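# Retract a sealant gun's plunger rod using both arms

## Task

Slide the sealant gun's plunger rod fully backward. It will only move back while the little thumb plate on the rod, just behind the handle, is held pushed toward the front of the gun. The gun must never go into, or be carried above, the marked areas around the arm bases, or the task fails. The gun must finish lying on the table and not propped on any other object. The retracted state must hold by itself, since anything kept in place only by the robot at the end does not count. Afterwards release the gun and move the grippers away, then declare the work finished (call finished_scene), or the task fails.

## Robot and tools

Robot: two arms, left_arm and right_arm, each with a parallel two-finger gripper. The names are labels only, not image sides. Shared scene frame: origin on the tabletop midway between the arm bases, +x out over the table, +z up, left_arm on the +y side. Joint ranges in rad, base to gripper: waist -2.618 to 3.054, shoulder 0.000 to 3.142, elbow 0.000 to 3.142, wrist pitch -1.571 to 1.571, wrist yaw -1.571 to 1.571, wrist roll -2.094 to 2.094. Elbows stop just before full extension.

Gripper axes: fingers point along the gripper's own +z and close along its y. The reported hand position is the point between the finger pads, about 1 cm behind the tips, and may be off a little, more so at long reach.

The 14-number row (used by execute_actions and move): one flat list covering both arms, left_arm first then right_arm, each as dx, dy, dz, rx, ry, rz, opening. All values are in [-1, 1]. dx..rz are offsets, not poses, expressed in that gripper's own axes and counted from the gripper pose shown in the most recent result that shows it (before any such result in the scene, or for a second call within one reply, from where the robot stands when the call begins). Scale: 1.0 equals 0.6 m for dx, dy, dz and 180 degrees for the rotation; rx, ry, rz form a single rotation vector. All zeros means return to that reference pose, not hold still. The opening is absolute: +1 fully open (0.094 m), -1 closed.

execute_actions: argument actions, a list holding one item or none, plus optional pictures (boolean). Empty list: just report the state. An action item is {rows, steps}: rows is a list of 1 to 15 rows, steps 1 to 15 (default 15), each step 1/30 s; each row is used for one step and the last is reused for remaining steps. Every row is measured from the same reference pose, not from the previous row. A wait item is {steps} alone, up to 300, counted from the previous result, so thinking time eats into it. A refused call sends nothing.

move: argument target (one 14-number row, same offsets and reference as above) and optional speed in m/s, 0.002 to 0.5, default 0.25; rotation rate is capped at twice that value in rad/s. Each gripper follows a straight path toward its target, all paths finishing together, lasting 0.5 to 10 s (cut off at 10 s, short of target). Rotations take the shorter way. Paths ignore obstacles and the other arm; grippers lag, drift and may overshoot the speed, particularly near full reach. Opening is applied at the start. Faster contact hits harder, and aiming beyond a contact presses harder. Its result adds a move: line with the ending (done, off_target, moving, held, fault) and any limits, plus each gripper's distance from its target. If only one arm is named, the other finished fine. limits=paced: the commanded pose was clipped; limits=held: some steps were blocked, after which the arm may move much faster than requested.

wait: seconds, 0 to 10; sends nothing new. zoom_image: camera (cam_high, cam_low, cam_left_wrist, cam_right_wrist, each 504x504) and region [x0, y0, x1, y1] in pixels from the top-left, at most 504 by 504. finished_scene: scene, the number of the current scene; irreversible, and its result reports success.

Control facts: each step, the commanded pose is limited to 70 mm and 16 degrees from the measured pose, then solved by damped inverse kinematics with position favoured over orientation. A large offset may need several actions; after an action an arm continues only to its last clipped pose. Joint friction can leave the gripper up to about 31 mm short, and smaller commands may not move it. To keep one arm still, send the offset back to its desired pose in the first call of a reply and zeros afterwards, with its intended opening. The simulation keeps running while you think.

Results: the state line gives each gripper's position (m) and quaternion wxyz in the scene frame; grip_measured is finger opening on the command scale (the last joint value is the opening in metres), each off by up to about 1 mm. To hold something, command about 0.03 below grip_measured; less grips lighter. Pad force tops out near 50 to 62 N, lower on thin parts under about 2 mm. 'pose unreachable' means the clearance check altered or blocked that arm's command; HELD marks steps not fully sent; 'Hand target' shows where the controller is driving each gripper; FAULT lines report arm stops. Pictures come with each result unless pictures is false.

Motor heat: holding loads warms motors. MOTOR HOT warns at 75 °C; at 90 °C the arm halts 10 s (that threshold then disarms for 5 minutes); at 100 °C the arm goes limp and drops until cooled. Both show as OVER-TEMPERATURE FAULT.

Avoid: arms colliding or pushing each other, knocking anything off the table, drops, slips, slams, hard hits and heavy pushing. Loose objects may occasionally get nudged by outside forces. Keep the gun clear of the zones around the arm bases.

Each tool is called after "Request:" by a JSON object that holds its "method" and its "body".

## Session

Request:
{"method": "execute_actions", "body": {"actions": []}}

Scene clock: 0.00 s of 4150.00 s.
left_arm: end_effector_position=(+0.4536, +0.0401, +0.1650) grip_measured=+1.000 end_effector_quat_wxyz=(+0.475, +0.796, +0.328, +0.181) | right_arm: end_effector_position=(+0.4056, -0.4671, +0.1182) grip_measured=+1.000 end_effector_quat_wxyz=(+0.311, +0.154, +0.857, -0.380)
Joint positions: left_arm=[-0.589  2.003  1.493 -0.027  0.333  1.735  0.094] | right_arm=[-0.335  1.829  1.139 -0.085  0.737 -0.125  0.094]
Joint velocities: left_arm=[ 0.002  0.002 -0.017  0.051  0.022 -0.022  0.   ] | right_arm=[-0.012  0.002 -0.007 -0.051  0.007  0.007  0.   ]
Hand target (left_arm): +0.454, +0.040, +0.165; +0.475, +0.796, +0.328, +0.181
Hand target (right_arm): +0.406, -0.467, +0.118; +0.311, +0.154, +0.857, -0.380

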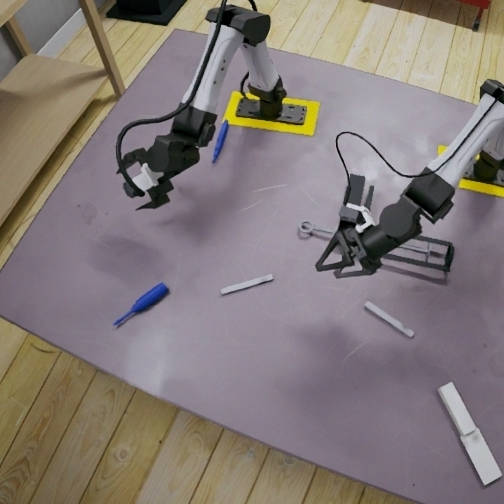

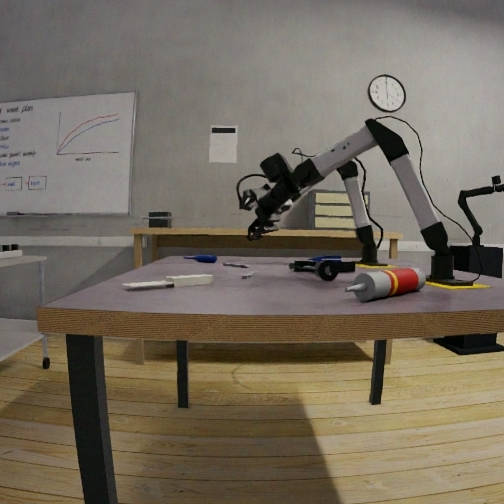

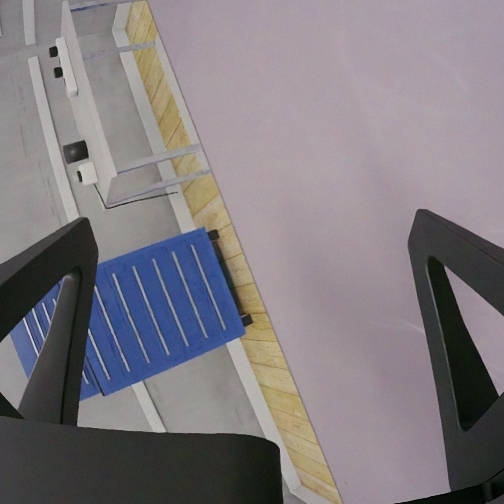

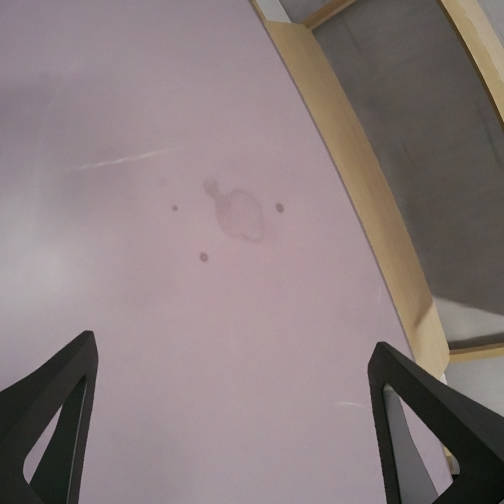

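Request:
{"method": "move", "body": {"target": [-0.178,-0.028,-0.336,0.151,0.396,-0.663,1,0,0,0,0,0,0,1], "speed": 0.4}}

Scene clock: 28.40 s of 4150.00 s.
left_arm: end_effector_position=(+0.2573, +0.0965, +0.2520) grip_measured=+1.000 end_effector_quat_wxyz=(+0.116, +0.016, +0.990, -0.081) | right_arm: end_effector_position=(+0.4056, -0.4671, +0.1182) grip_measured=+1.000 end_effector_quat_wxyz=(+0.311, +0.154, +0.857, -0.380)
Joint positions: left_arm=[-0.823  1.861  2.123 -1.551 -0.012 -0.634  0.094] | right_arm=[-0.335  1.829  1.139 -0.085  0.737 -0.125  0.094]
Joint velocities: left_arm=[ 0.012  0.022  0.007 -0.007  0.037 -0.022  0.   ] | right_arm=[-0.027  0.007  0.007 -0.095  0.022 -0.095  0.   ]
Hand target (left_arm): +0.253, +0.102, +0.252; +0.108, +0.008, +0.991, -0.082
Hand target (right_arm): +0.406, -0.467, +0.118; +0.311, +0.154, +0.857, -0.380
Off the commanded pose (left_arm): 0.008 m, 16 deg; orientation clipped at the last step of the last action.
Off the commanded pose (right_arm): 0.000 m, 0 deg.
joint sent to its limit (left arm) — the command would take joint 4 (wrist pitch) past its lower limit, so that joint was sent only as far as its limit.
After step 90, 21.53 s passed at rest.
move: off_target (left_arm); limits=paced

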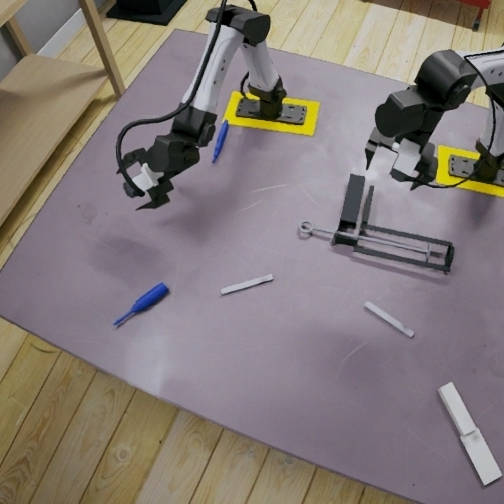

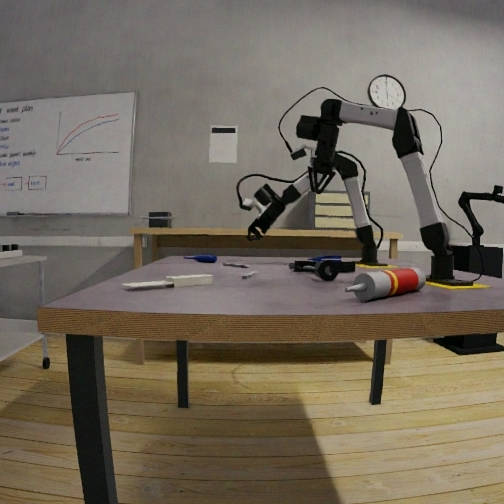

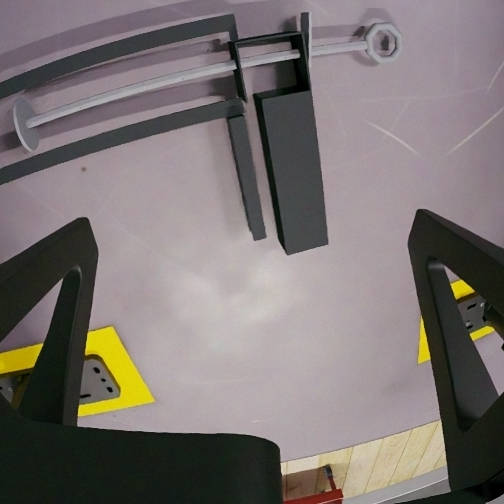

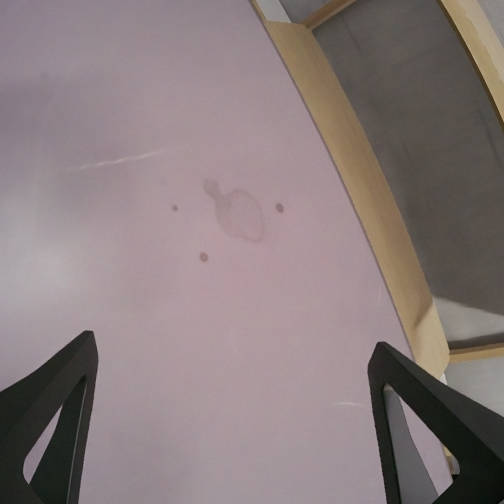

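Request:
{"method": "zoom_image", "body": {"camera": "cam_left_wrist", "region": [200, 0, 420, 130]}}

Request:
{"method": "zoom_image", "body": {"camera": "cam_high", "region": [285, 165, 465, 285]}}

Region (200, 0, 420, 130) of cam_left_wrist's 504x504 image, scaled by 2.291, with more detail than that image has; it fills the top 298 rows of this view, and the rest is white.

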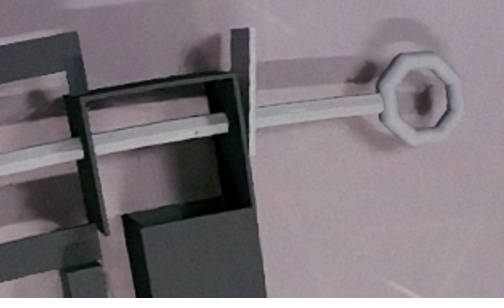

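Region (285, 165, 465, 285) of cam_high's 504x504 image, scaled by 2.800, with more detail than that image has.

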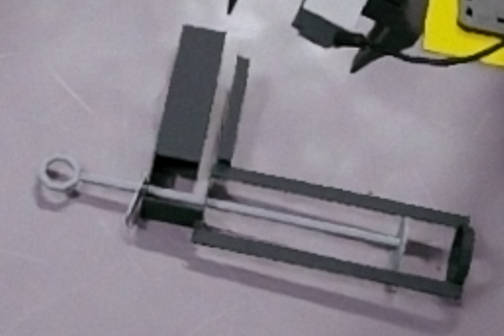

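Request:
{"method": "move", "body": {"target": [-0.073,-0.070,0.241,-0.052,0.074,-0.010,1,0.108,0.263,-0.424,-0.573,-0.186,-0.374,1], "speed": 0.4}}

Scene clock: 103.53 s of 4150.00 s.
left_arm: end_effector_position=(+0.3295, +0.0360, +0.1303) grip_measured=+1.000 end_effector_quat_wxyz=(+0.045, +0.001, +0.999, -0.030) | right_arm: end_effector_position=(+0.3257, -0.1754, +0.1189) grip_measured=+1.000 end_effector_quat_wxyz=(+0.267, -0.652, +0.658, +0.266)
Joint positions: left_arm=[-0.828  2.396  2.487 -1.553 -0.009 -0.671  0.094] | right_arm=[-0.219  1.914  1.489 -1.181 -0.773 -1.618  0.094]
Joint velocities: left_arm=[-0.002  0.012  0.002  0.007  0.022  0.007  0.   ] | right_arm=[-0.022  0.007  0.002 -0.11   0.007 -0.007  0.   ]
Hand target (left_arm): +0.328, +0.031, +0.127; +0.041, +0.002, +0.999, -0.033
Hand target (right_arm): +0.328, -0.171, +0.120; -0.267, +0.656, -0.652, -0.271
Off the commanded pose (left_arm): 0.005 m, 6 deg.
Off the commanded pose (right_arm): 0.006 m, 1 deg.
joint sent to its limit (left arm) — the command would take joint 4 (wrist pitch) past its lower limit, so that joint was sent only as far as its limit.
After step 90, 68.60 s passed at rest.
move: off_target (left_arm)

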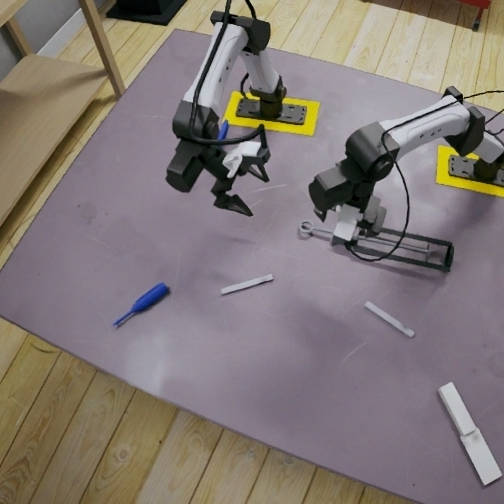

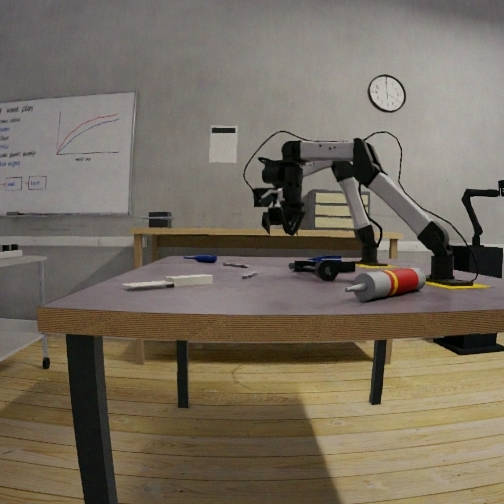

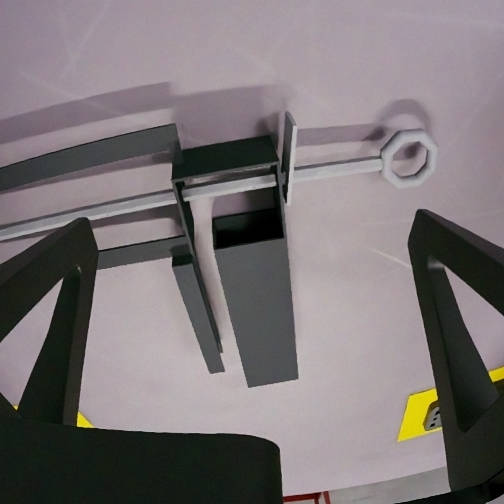

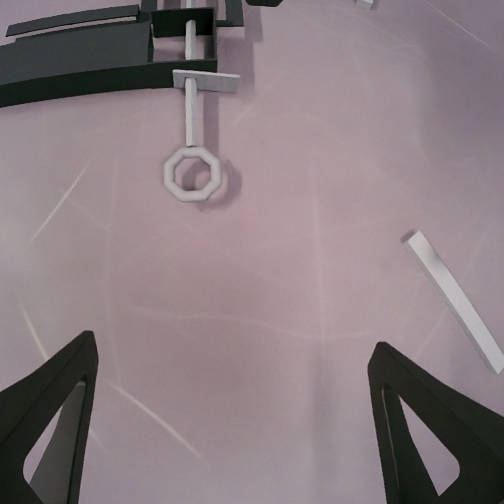

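Request:
{"method": "zoom_image", "body": {"camera": "cam_right_wrist", "region": [120, 0, 300, 120]}}

Request:
{"method": "zoom_image", "body": {"camera": "cam_low", "region": [230, 170, 380, 290]}}

Region (120, 0, 300, 120) of cam_right_wrist's 504x504 image, scaled by 2.800, with more detail than that image has.

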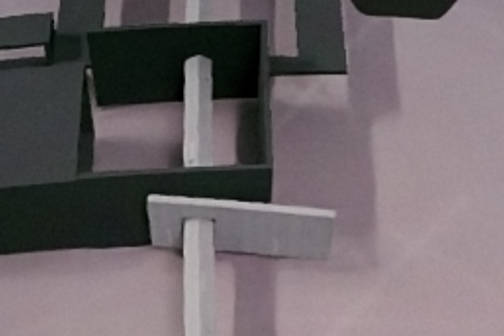

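Region (230, 170, 380, 290) of cam_low's 504x504 image, scaled by 3.360, with more detail than that image has; it fills the top 403 rows of this view, and the rest is white.

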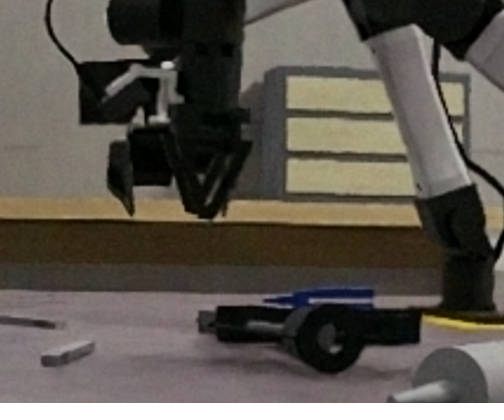

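Request:
{"method": "move", "body": {"target": [0.062,-0.035,0.089,-0.0276,-0.056,-0.0473,-0.3,-0.011,0.035,0.121,-0.035,0,-0.035,0.35], "speed": 0.2}}

Scene clock: 148.70 s of 4150.00 s.
left_arm: end_effector_position=(+0.2969, +0.0092, +0.0722) grip_measured=-0.298 end_effector_quat_wxyz=(+0.123, -0.075, +0.990, +0.011) | right_arm: end_effector_position=(+0.3084, -0.1216, +0.0802) grip_measured=+0.352 end_effector_quat_wxyz=(-0.252, +0.702, -0.604, -0.280)
Joint positions: left_arm=[-0.987  2.249  1.981 -1.167 -0.207 -0.969  0.033] | right_arm=[-0.064  1.948  1.378 -1.015 -0.773 -1.614  0.064]
Joint velocities: left_arm=[-0.012  0.002 -0.017  0.037 -0.007  0.037  0.   ] | right_arm=[ 0.007 -0.022 -0.002 -0.037 -0.037 -0.022 -0.001]
Hand target (left_arm): +0.296, +0.011, +0.077; +0.130, -0.078, +0.988, +0.008
Hand target (right_arm): +0.305, -0.120, +0.072; -0.245, +0.701, -0.605, -0.286
Off the commanded pose (left_arm): 0.004 m, 1 deg.
Off the commanded pose (right_arm): 0.009 m, 1 deg.
After step 90, 40.83 s passed at rest.
move: done

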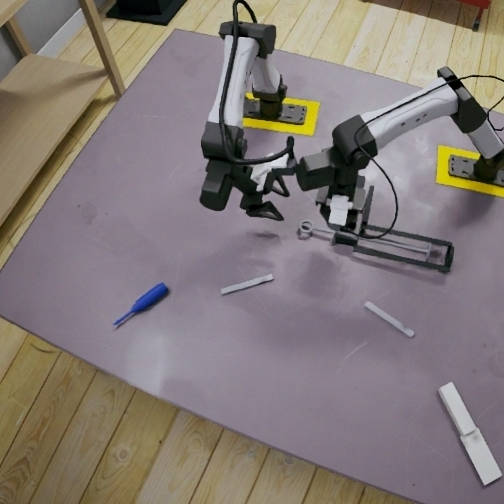

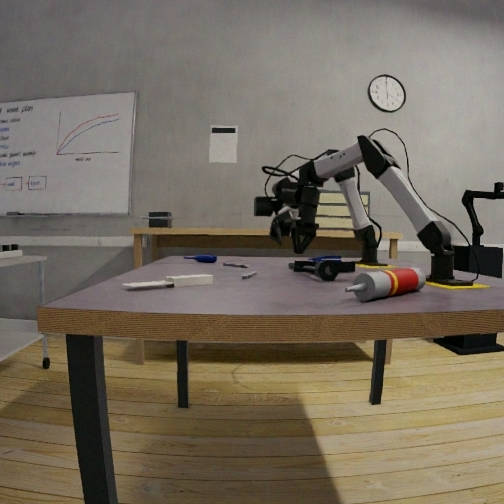

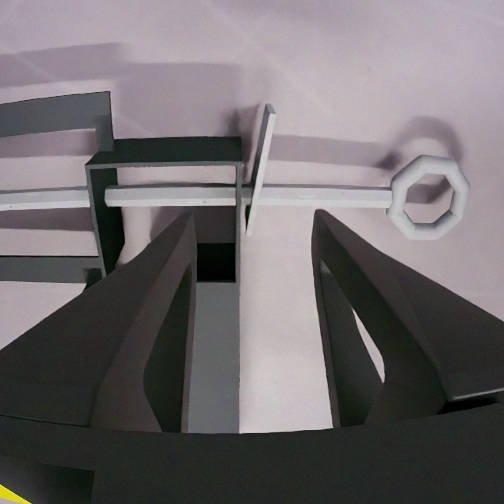

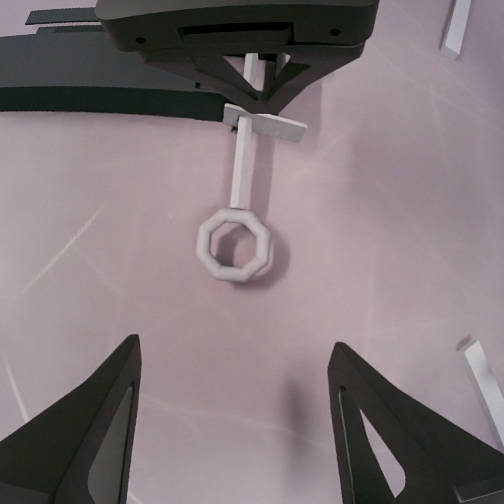

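Request:
{"method": "zoom_image", "body": {"camera": "cam_right_wrist", "region": [180, 30, 360, 170]}}

Request:
{"method": "zoom_image", "body": {"camera": "cam_high", "region": [200, 110, 400, 270]}}

Region (180, 30, 360, 170) of cam_right_wrist's 504x504 image, scaled by 2.800, with more detail than that image has.

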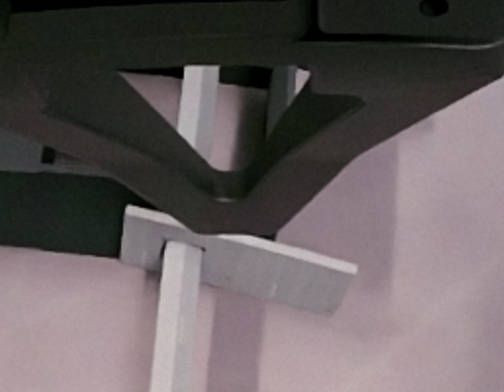

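Region (200, 110, 400, 270) of cam_high's 504x504 image, scaled by 2.520, with more detail than that image has; it fills the top 403 rows of this view, and the rest is white.

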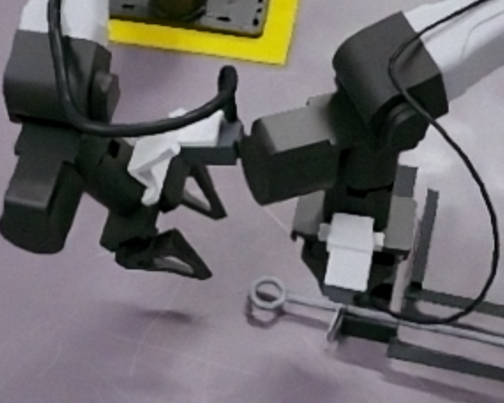

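Request:
{"method": "move", "body": {"target": [0.012,0.005,0.035,0,0.045,0.005,-0.35,0.031,0.0,0.031,0.016,-0.083,0.016,0.35], "speed": 0.1}}

Scene clock: 197.67 s of 4150.00 s.
left_arm: end_effector_position=(+0.2922, +0.0114, +0.0538) grip_measured=-0.348 end_effector_quat_wxyz=(+0.061, -0.067, +0.996, +0.005) | right_arm: end_effector_position=(+0.3103, -0.1178, +0.0612) grip_measured=+0.352 end_effector_quat_wxyz=(-0.338, +0.644, -0.586, -0.356)
Joint positions: left_arm=[-0.952  2.307  2.023 -1.215 -0.099 -0.928  0.031] | right_arm=[-0.131  2.024  1.257 -0.849 -1.027 -1.644  0.064]
Joint velocities: left_arm=[-0.002 -0.007 -0.012 -0.051 -0.037  0.037 -0.   ] | right_arm=[-0.017  0.017 -0.007  0.022 -0.081  0.037  0.   ]
Hand target (left_arm): +0.294, +0.012, +0.050; +0.053, -0.067, +0.996, +0.006
Hand target (right_arm): +0.308, -0.121, +0.054; -0.338, +0.638, -0.590, -0.361
Off the commanded pose (left_arm): 0.004 m, 1 deg.
Off the commanded pose (right_arm): 0.008 m, 1 deg.
After step 90, 44.17 s passed at rest.
move: done

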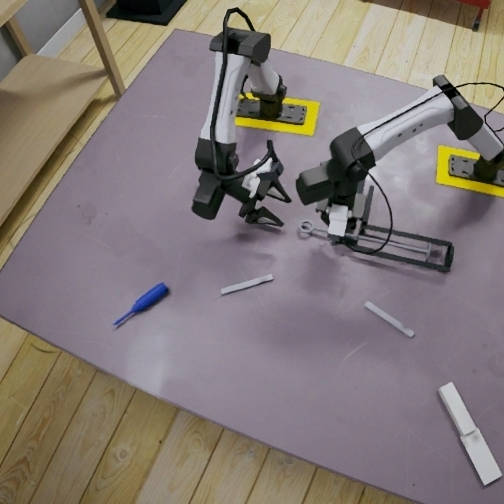

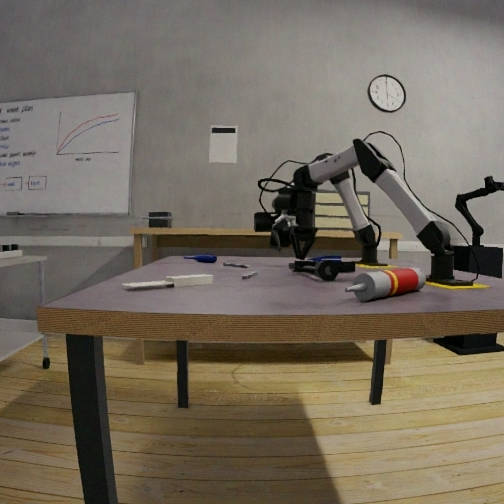

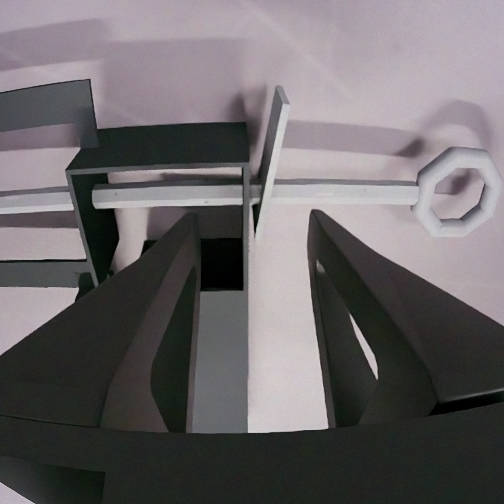

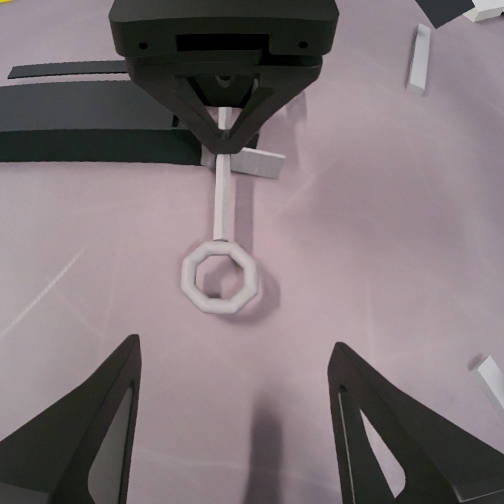

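Request:
{"method": "zoom_image", "body": {"camera": "cam_right_wrist", "region": [160, 80, 310, 200]}}

Region (160, 80, 310, 200) of cam_right_wrist's 504x504 image, scaled by 3.360, with more detail than that image has; it fills the top 403 rows of this view, and the rest is white.

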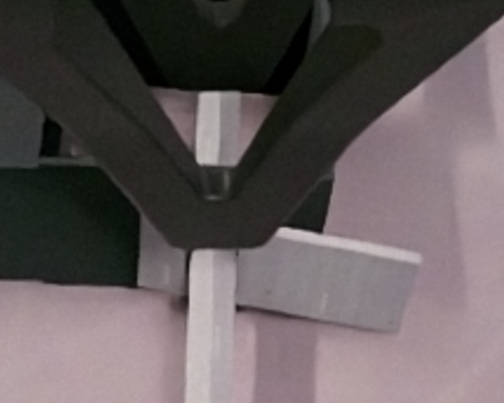

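Request:
{"method": "move", "body": {"target": [-0.010,0.0,0.022,0,0.005,0,-0.35,0.012,0.018,0.05,0,0,0,0.35], "speed": 0.05}}

Scene clock: 208.20 s of 4150.00 s.
left_arm: end_effector_position=(+0.2953, +0.0139, +0.0465) grip_measured=-0.348 end_effector_quat_wxyz=(+0.056, -0.067, +0.996, +0.008) | right_arm: end_effector_position=(+0.3028, -0.0996, +0.0399) grip_measured=+0.352 end_effector_quat_wxyz=(+0.339, -0.641, +0.589, +0.357)
Joint positions: left_arm=[-0.942  2.323  2.023 -1.208 -0.095 -0.918  0.031] | right_arm=[-0.077  2.024  1.154 -0.649 -1.028 -1.527  0.064]
Joint velocities: left_arm=[-0.022  0.017  0.007 -0.051 -0.022 -0.051  0.   ] | right_arm=[-0.022  0.007  0.002  0.022 -0.051  0.022  0.   ]
Hand target (left_arm): +0.299, +0.013, +0.041; +0.053, -0.067, +0.996, +0.004
Hand target (right_arm): +0.298, -0.097, +0.040; -0.338, +0.644, -0.586, -0.356
Off the commanded pose (left_arm): 0.007 m, 1 deg.
Off the commanded pose (right_arm): 0.006 m, 0 deg.
After step 90, 6.37 s passed at rest.
move: done

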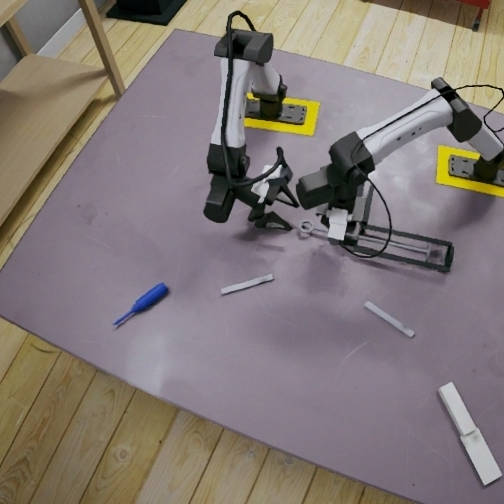

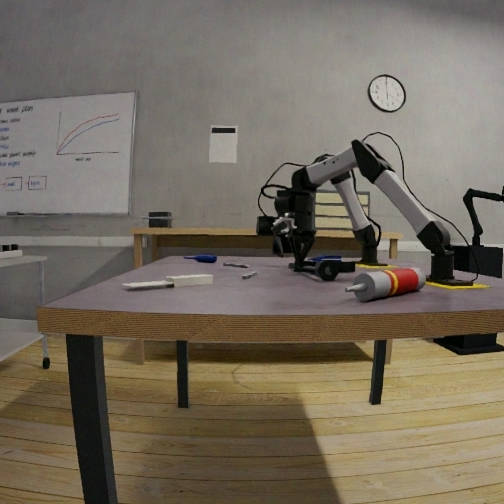

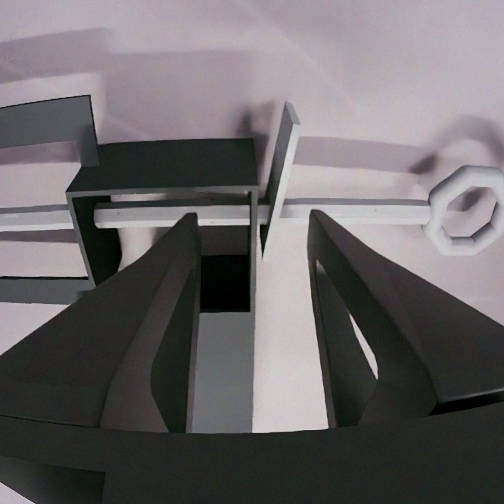

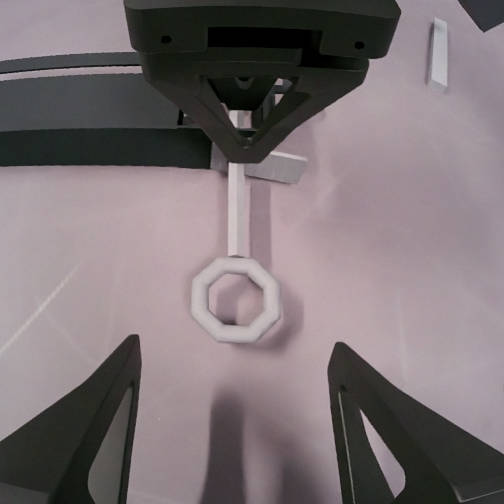

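Request:
{"method": "move", "body": {"target": [-0.002,-0.005,0.025,0,0.0,0,-0.35,0.0,0.008,0.035,0,0,0,0.35], "speed": 0.05}}

Request:
{"method": "zoom_image", "body": {"camera": "cam_right_wrist", "region": [160, 80, 340, 230]}}

Scene clock: 218.80 s of 4150.00 s.
left_arm: end_effector_position=(+0.3007, +0.0084, +0.0471) grip_measured=-0.348 end_effector_quat_wxyz=(+0.066, -0.068, +0.995, -0.004) | right_arm: end_effector_position=(+0.3021, -0.0843, +0.0326) grip_measured=+0.352 end_effector_quat_wxyz=(+0.343, -0.640, +0.589, +0.356)
Joint positions: left_arm=[-0.942  2.323  2.023 -1.177 -0.095 -0.918  0.031] | right_arm=[-0.034  2.024  1.111 -0.518 -1.028 -1.431  0.064]
Joint velocities: left_arm=[-0.007  0.012 -0.007  0.066  0.022  0.022 -0.   ] | right_arm=[-0.027 -0.002 -0.012  0.007 -0.066 -0.066 -0.   ]
Hand target (left_arm): +0.298, +0.012, +0.032; +0.056, -0.067, +0.996, +0.008
Hand target (right_arm): +0.297, -0.082, +0.029; -0.339, +0.641, -0.589, -0.356
Off the commanded pose (left_arm): 0.016 m, 2 deg.
Off the commanded pose (right_arm): 0.007 m, 1 deg.
After step 90, 6.67 s passed at rest.
move: off_target (left_arm)

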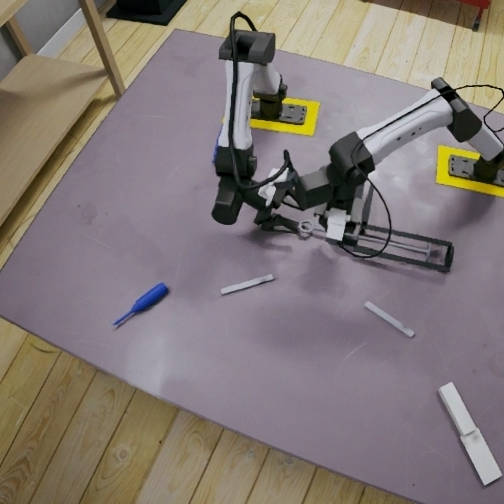

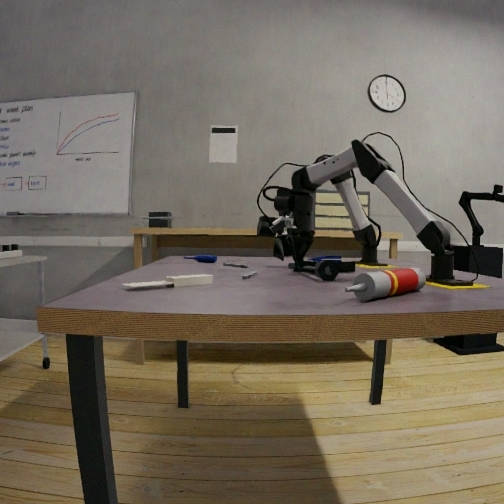

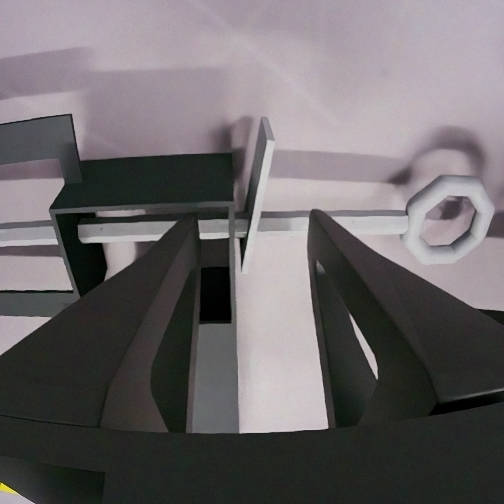

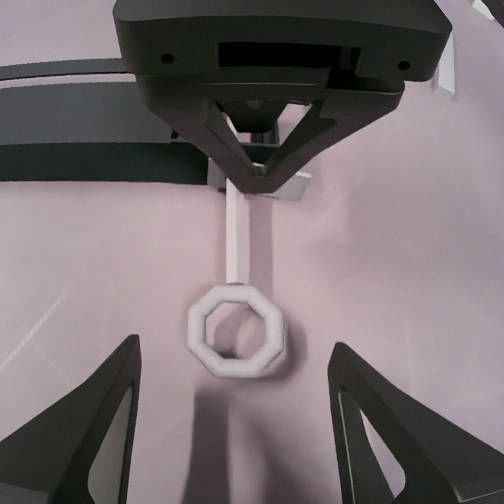

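Region (160, 80, 340, 230) of cam_right_wrist's 504x504 image, scaled by 2.800, with more detail than that image has.

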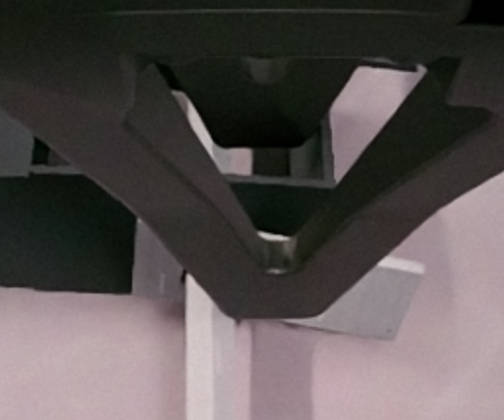

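Request:
{"method": "move", "body": {"target": [0.0095,0.0087,0.027,-0.014,0.0103,0,-0.35,0.0,0.0,0.0,0,0,0,0.35], "speed": 0.05}}

Request:
{"method": "zoom_image", "body": {"camera": "cam_right_wrist", "region": [160, 80, 340, 230]}}

Request:
{"method": "zoom_image", "body": {"camera": "cam_high", "region": [220, 130, 380, 260]}}

Scene clock: 245.90 s of 4150.00 s.
left_arm: end_effector_position=(+0.2983, +0.0110, +0.0379) grip_measured=-0.348 end_effector_quat_wxyz=(+0.057, -0.067, +0.996, +0.007) | right_arm: end_effector_position=(+0.3025, -0.0842, +0.0327) grip_measured=+0.352 end_effector_quat_wxyz=(+0.344, -0.639, +0.589, +0.355)
Joint positions: left_arm=[-0.942  2.343  2.023 -1.185 -0.095 -0.918  0.031] | right_arm=[-0.034  2.024  1.111 -0.515 -1.028 -1.429  0.064]
Joint velocities: left_arm=[-0.007 -0.007  0.012 -0.037  0.051 -0.022 -0.   ] | right_arm=[0.007 0.012 0.002 0.007 0.022 0.037 0.002]
Hand target (left_arm): +0.296, +0.013, +0.030; +0.049, -0.068, +0.996, +0.017
Hand target (right_arm): +0.302, -0.084, +0.033; -0.343, +0.640, -0.589, -0.356
Off the commanded pose (left_arm): 0.008 m, 2 deg.
Off the commanded pose (right_arm): 0.000 m, 0 deg.
After step 90, 23.20 s passed at rest.
move: done

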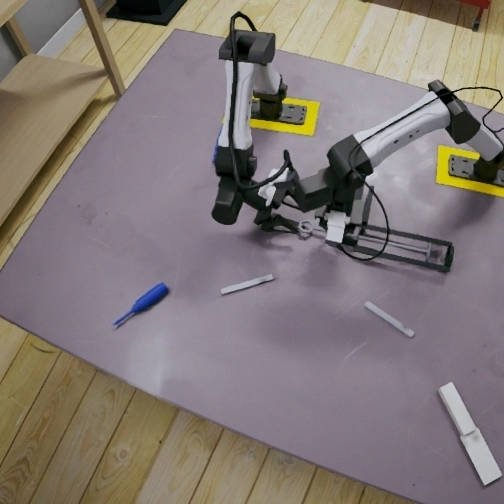

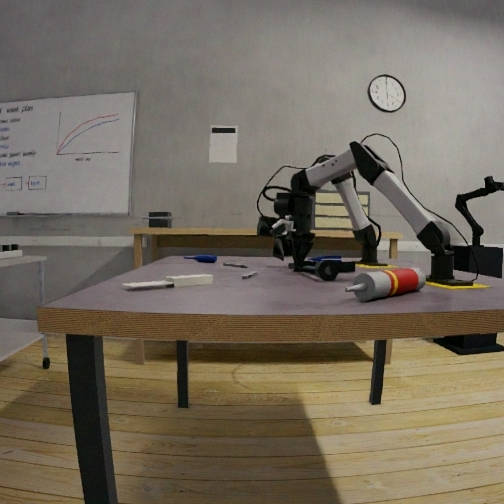

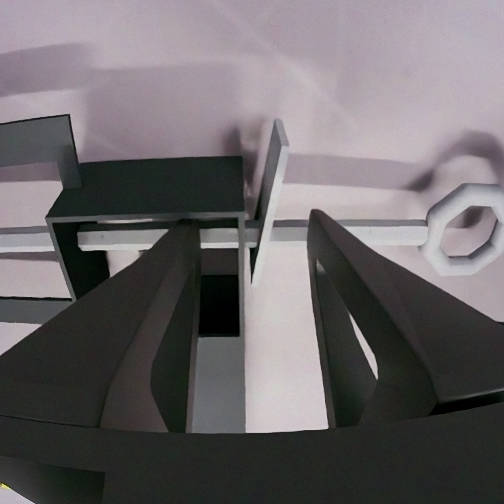

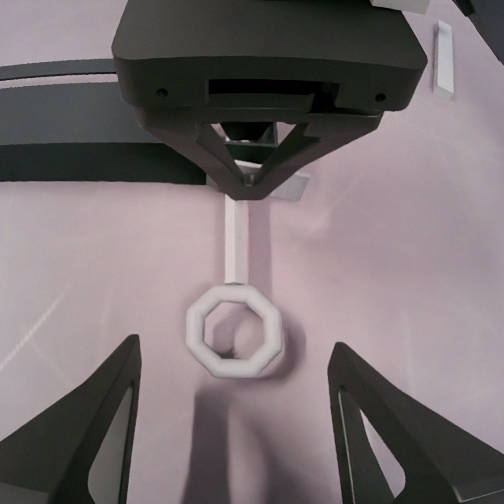

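Region (160, 80, 340, 230) of cam_right_wrist's 504x504 image, scaled by 2.800, with more detail than that image has.

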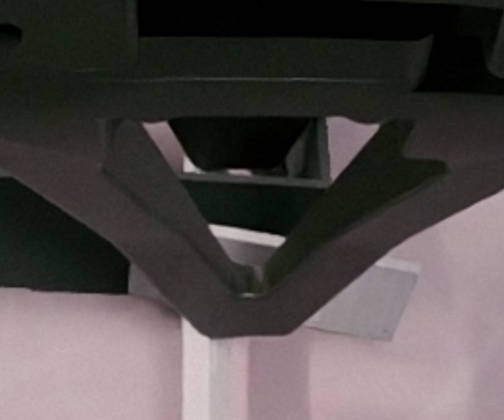

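Region (220, 130, 380, 260) of cam_high's 504x504 image, scaled by 3.150, with more detail than that image has; it fills the top 410 rows of this view, and the rest is white.

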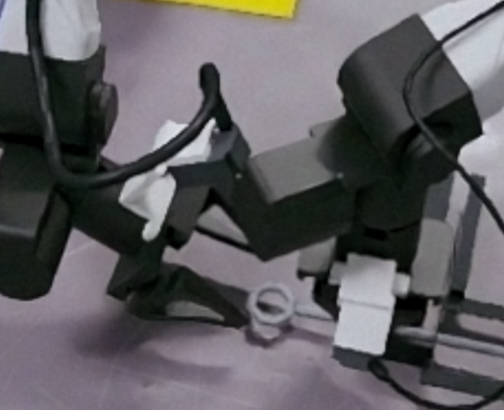

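Request:
{"method": "move", "body": {"target": [0.0044,0.0024,0.0227,-0.0081,0.006,0,-0.5,0.0,0.0,0.0,0,0,0,0.35], "speed": 0.03}}

Request:
{"method": "zoom_image", "body": {"camera": "cam_right_wrist", "region": [160, 80, 340, 230]}}

Scene clock: 253.57 s of 4150.00 s.
left_arm: end_effector_position=(+0.2980, +0.0114, +0.0379) grip_measured=-0.498 end_effector_quat_wxyz=(+0.057, -0.067, +0.996, +0.008) | right_arm: end_effector_position=(+0.3025, -0.0842, +0.0327) grip_measured=+0.352 end_effector_quat_wxyz=(+0.344, -0.639, +0.589, +0.355)
Joint positions: left_arm=[-0.942  2.343  2.023 -1.187 -0.096 -0.918  0.024] | right_arm=[-0.034  2.024  1.111 -0.515 -1.028 -1.429  0.064]
Joint velocities: left_arm=[-0.007  0.002 -0.027  0.037  0.007 -0.022 -0.001] | right_arm=[-0.012  0.007 -0.007 -0.022  0.007 -0.081 -0.001]
Hand target (left_arm): +0.297, +0.012, +0.024; +0.047, -0.067, +0.996, +0.019
Hand target (right_arm): +0.303, -0.084, +0.033; -0.344, +0.639, -0.589, -0.355
Off the commanded pose (left_arm): 0.014 m, 2 deg.
Off the commanded pose (right_arm): 0.000 m, 0 deg.
After step 90, 3.90 s passed at rest.
move: off_target (left_arm)

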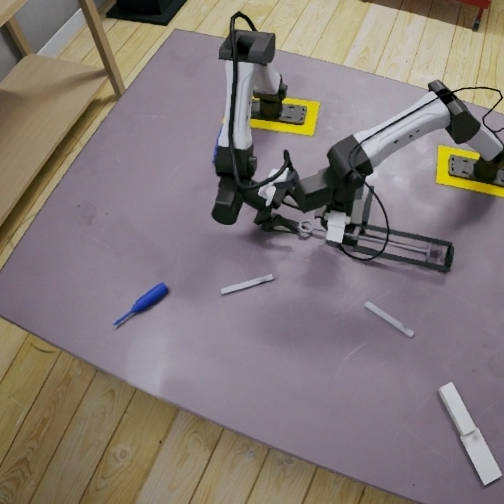

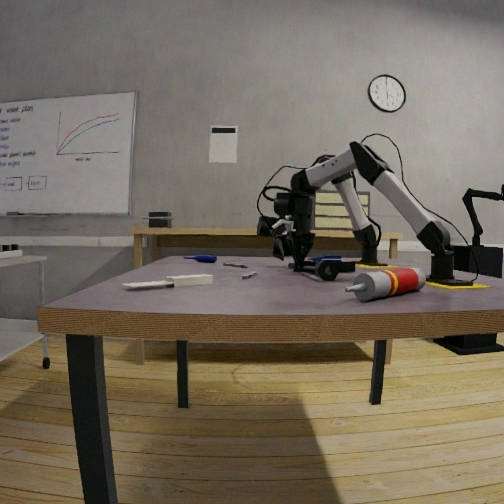

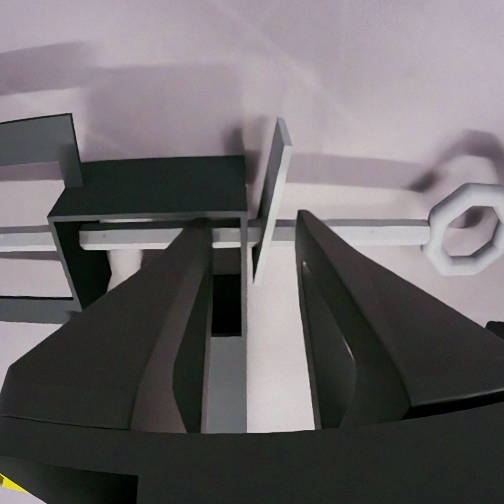

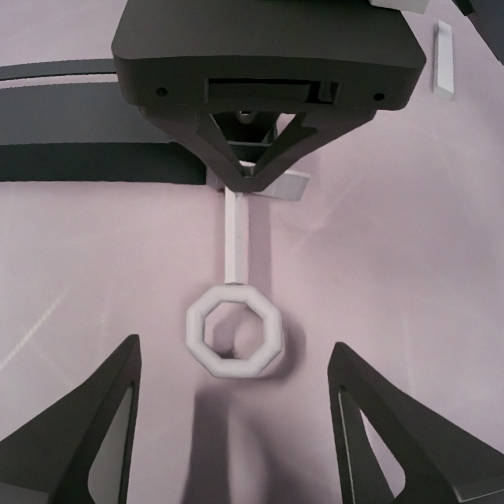

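Region (160, 80, 340, 230) of cam_right_wrist's 504x504 image, scaled by 2.800, with more detail than that image has.

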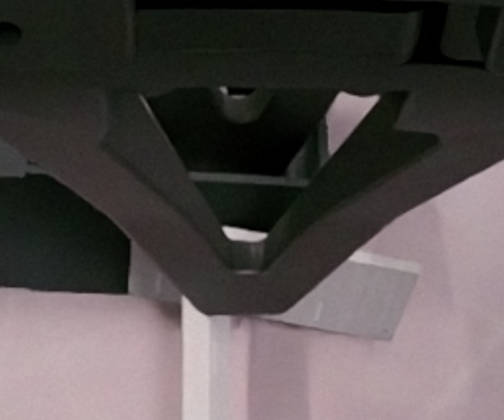

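Request:
{"method": "move", "body": {"target": [0.0055,0.003,0.029,-0.0104,0.0077,0,-0.5,0.0,0.0,0.0,0,0,0,0.35], "speed": 0.03}}

Request:
{"method": "zoom_image", "body": {"camera": "cam_right_wrist", "region": [160, 80, 340, 230]}}

Scene clock: 261.67 s of 4150.00 s.
left_arm: end_effector_position=(+0.2980, +0.0116, +0.0374) grip_measured=-0.498 end_effector_quat_wxyz=(+0.057, -0.067, +0.996, +0.008) | right_arm: end_effector_position=(+0.3025, -0.0842, +0.0327) grip_measured=+0.352 end_effector_quat_wxyz=(+0.344, -0.639, +0.589, +0.355)
Joint positions: left_arm=[-0.942  2.344  2.023 -1.188 -0.096 -0.918  0.024] | right_arm=[-0.034  2.024  1.111 -0.515 -1.028 -1.429  0.064]
Joint velocities: left_arm=[-0.012 -0.002  0.012 -0.051 -0.051 -0.051 -0.001] | right_arm=[ 0.002 -0.002 -0.017  0.007 -0.022 -0.051 -0.001]
Hand target (left_arm): +0.296, +0.013, +0.020; +0.044, -0.068, +0.996, +0.023
Hand target (right_arm): +0.303, -0.084, +0.033; -0.344, +0.639, -0.589, -0.355
Off the commanded pose (left_arm): 0.017 m, 2 deg.
Off the commanded pose (right_arm): 0.000 m, 0 deg.
After step 90, 4.20 s passed at rest.
move: off_target (left_arm)

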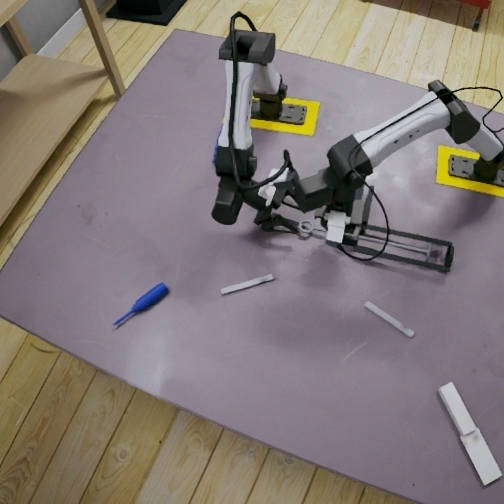

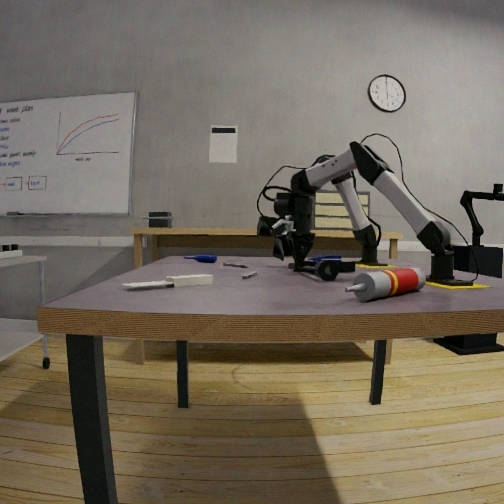

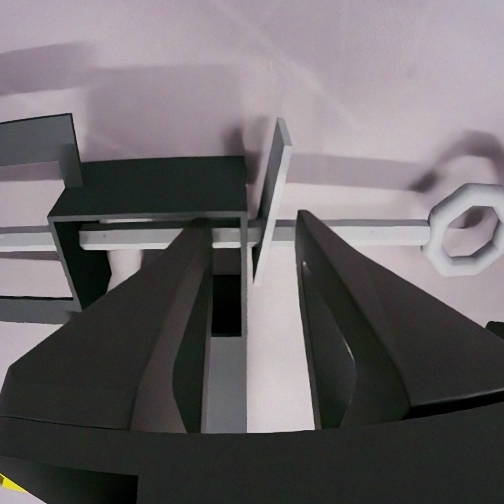

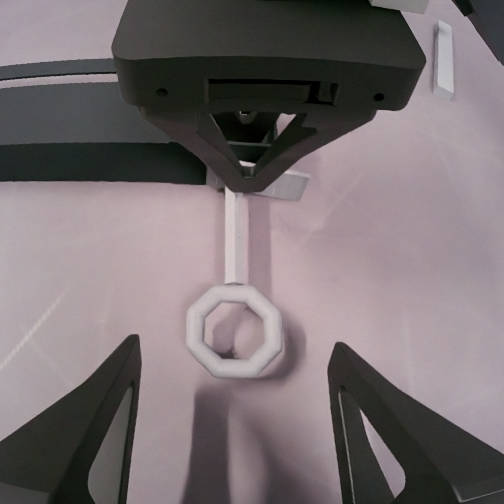

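Region (160, 80, 340, 230) of cam_right_wrist's 504x504 image, scaled by 2.800, with more detail than that image has.

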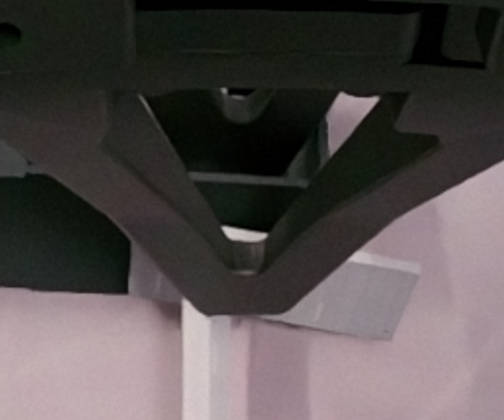

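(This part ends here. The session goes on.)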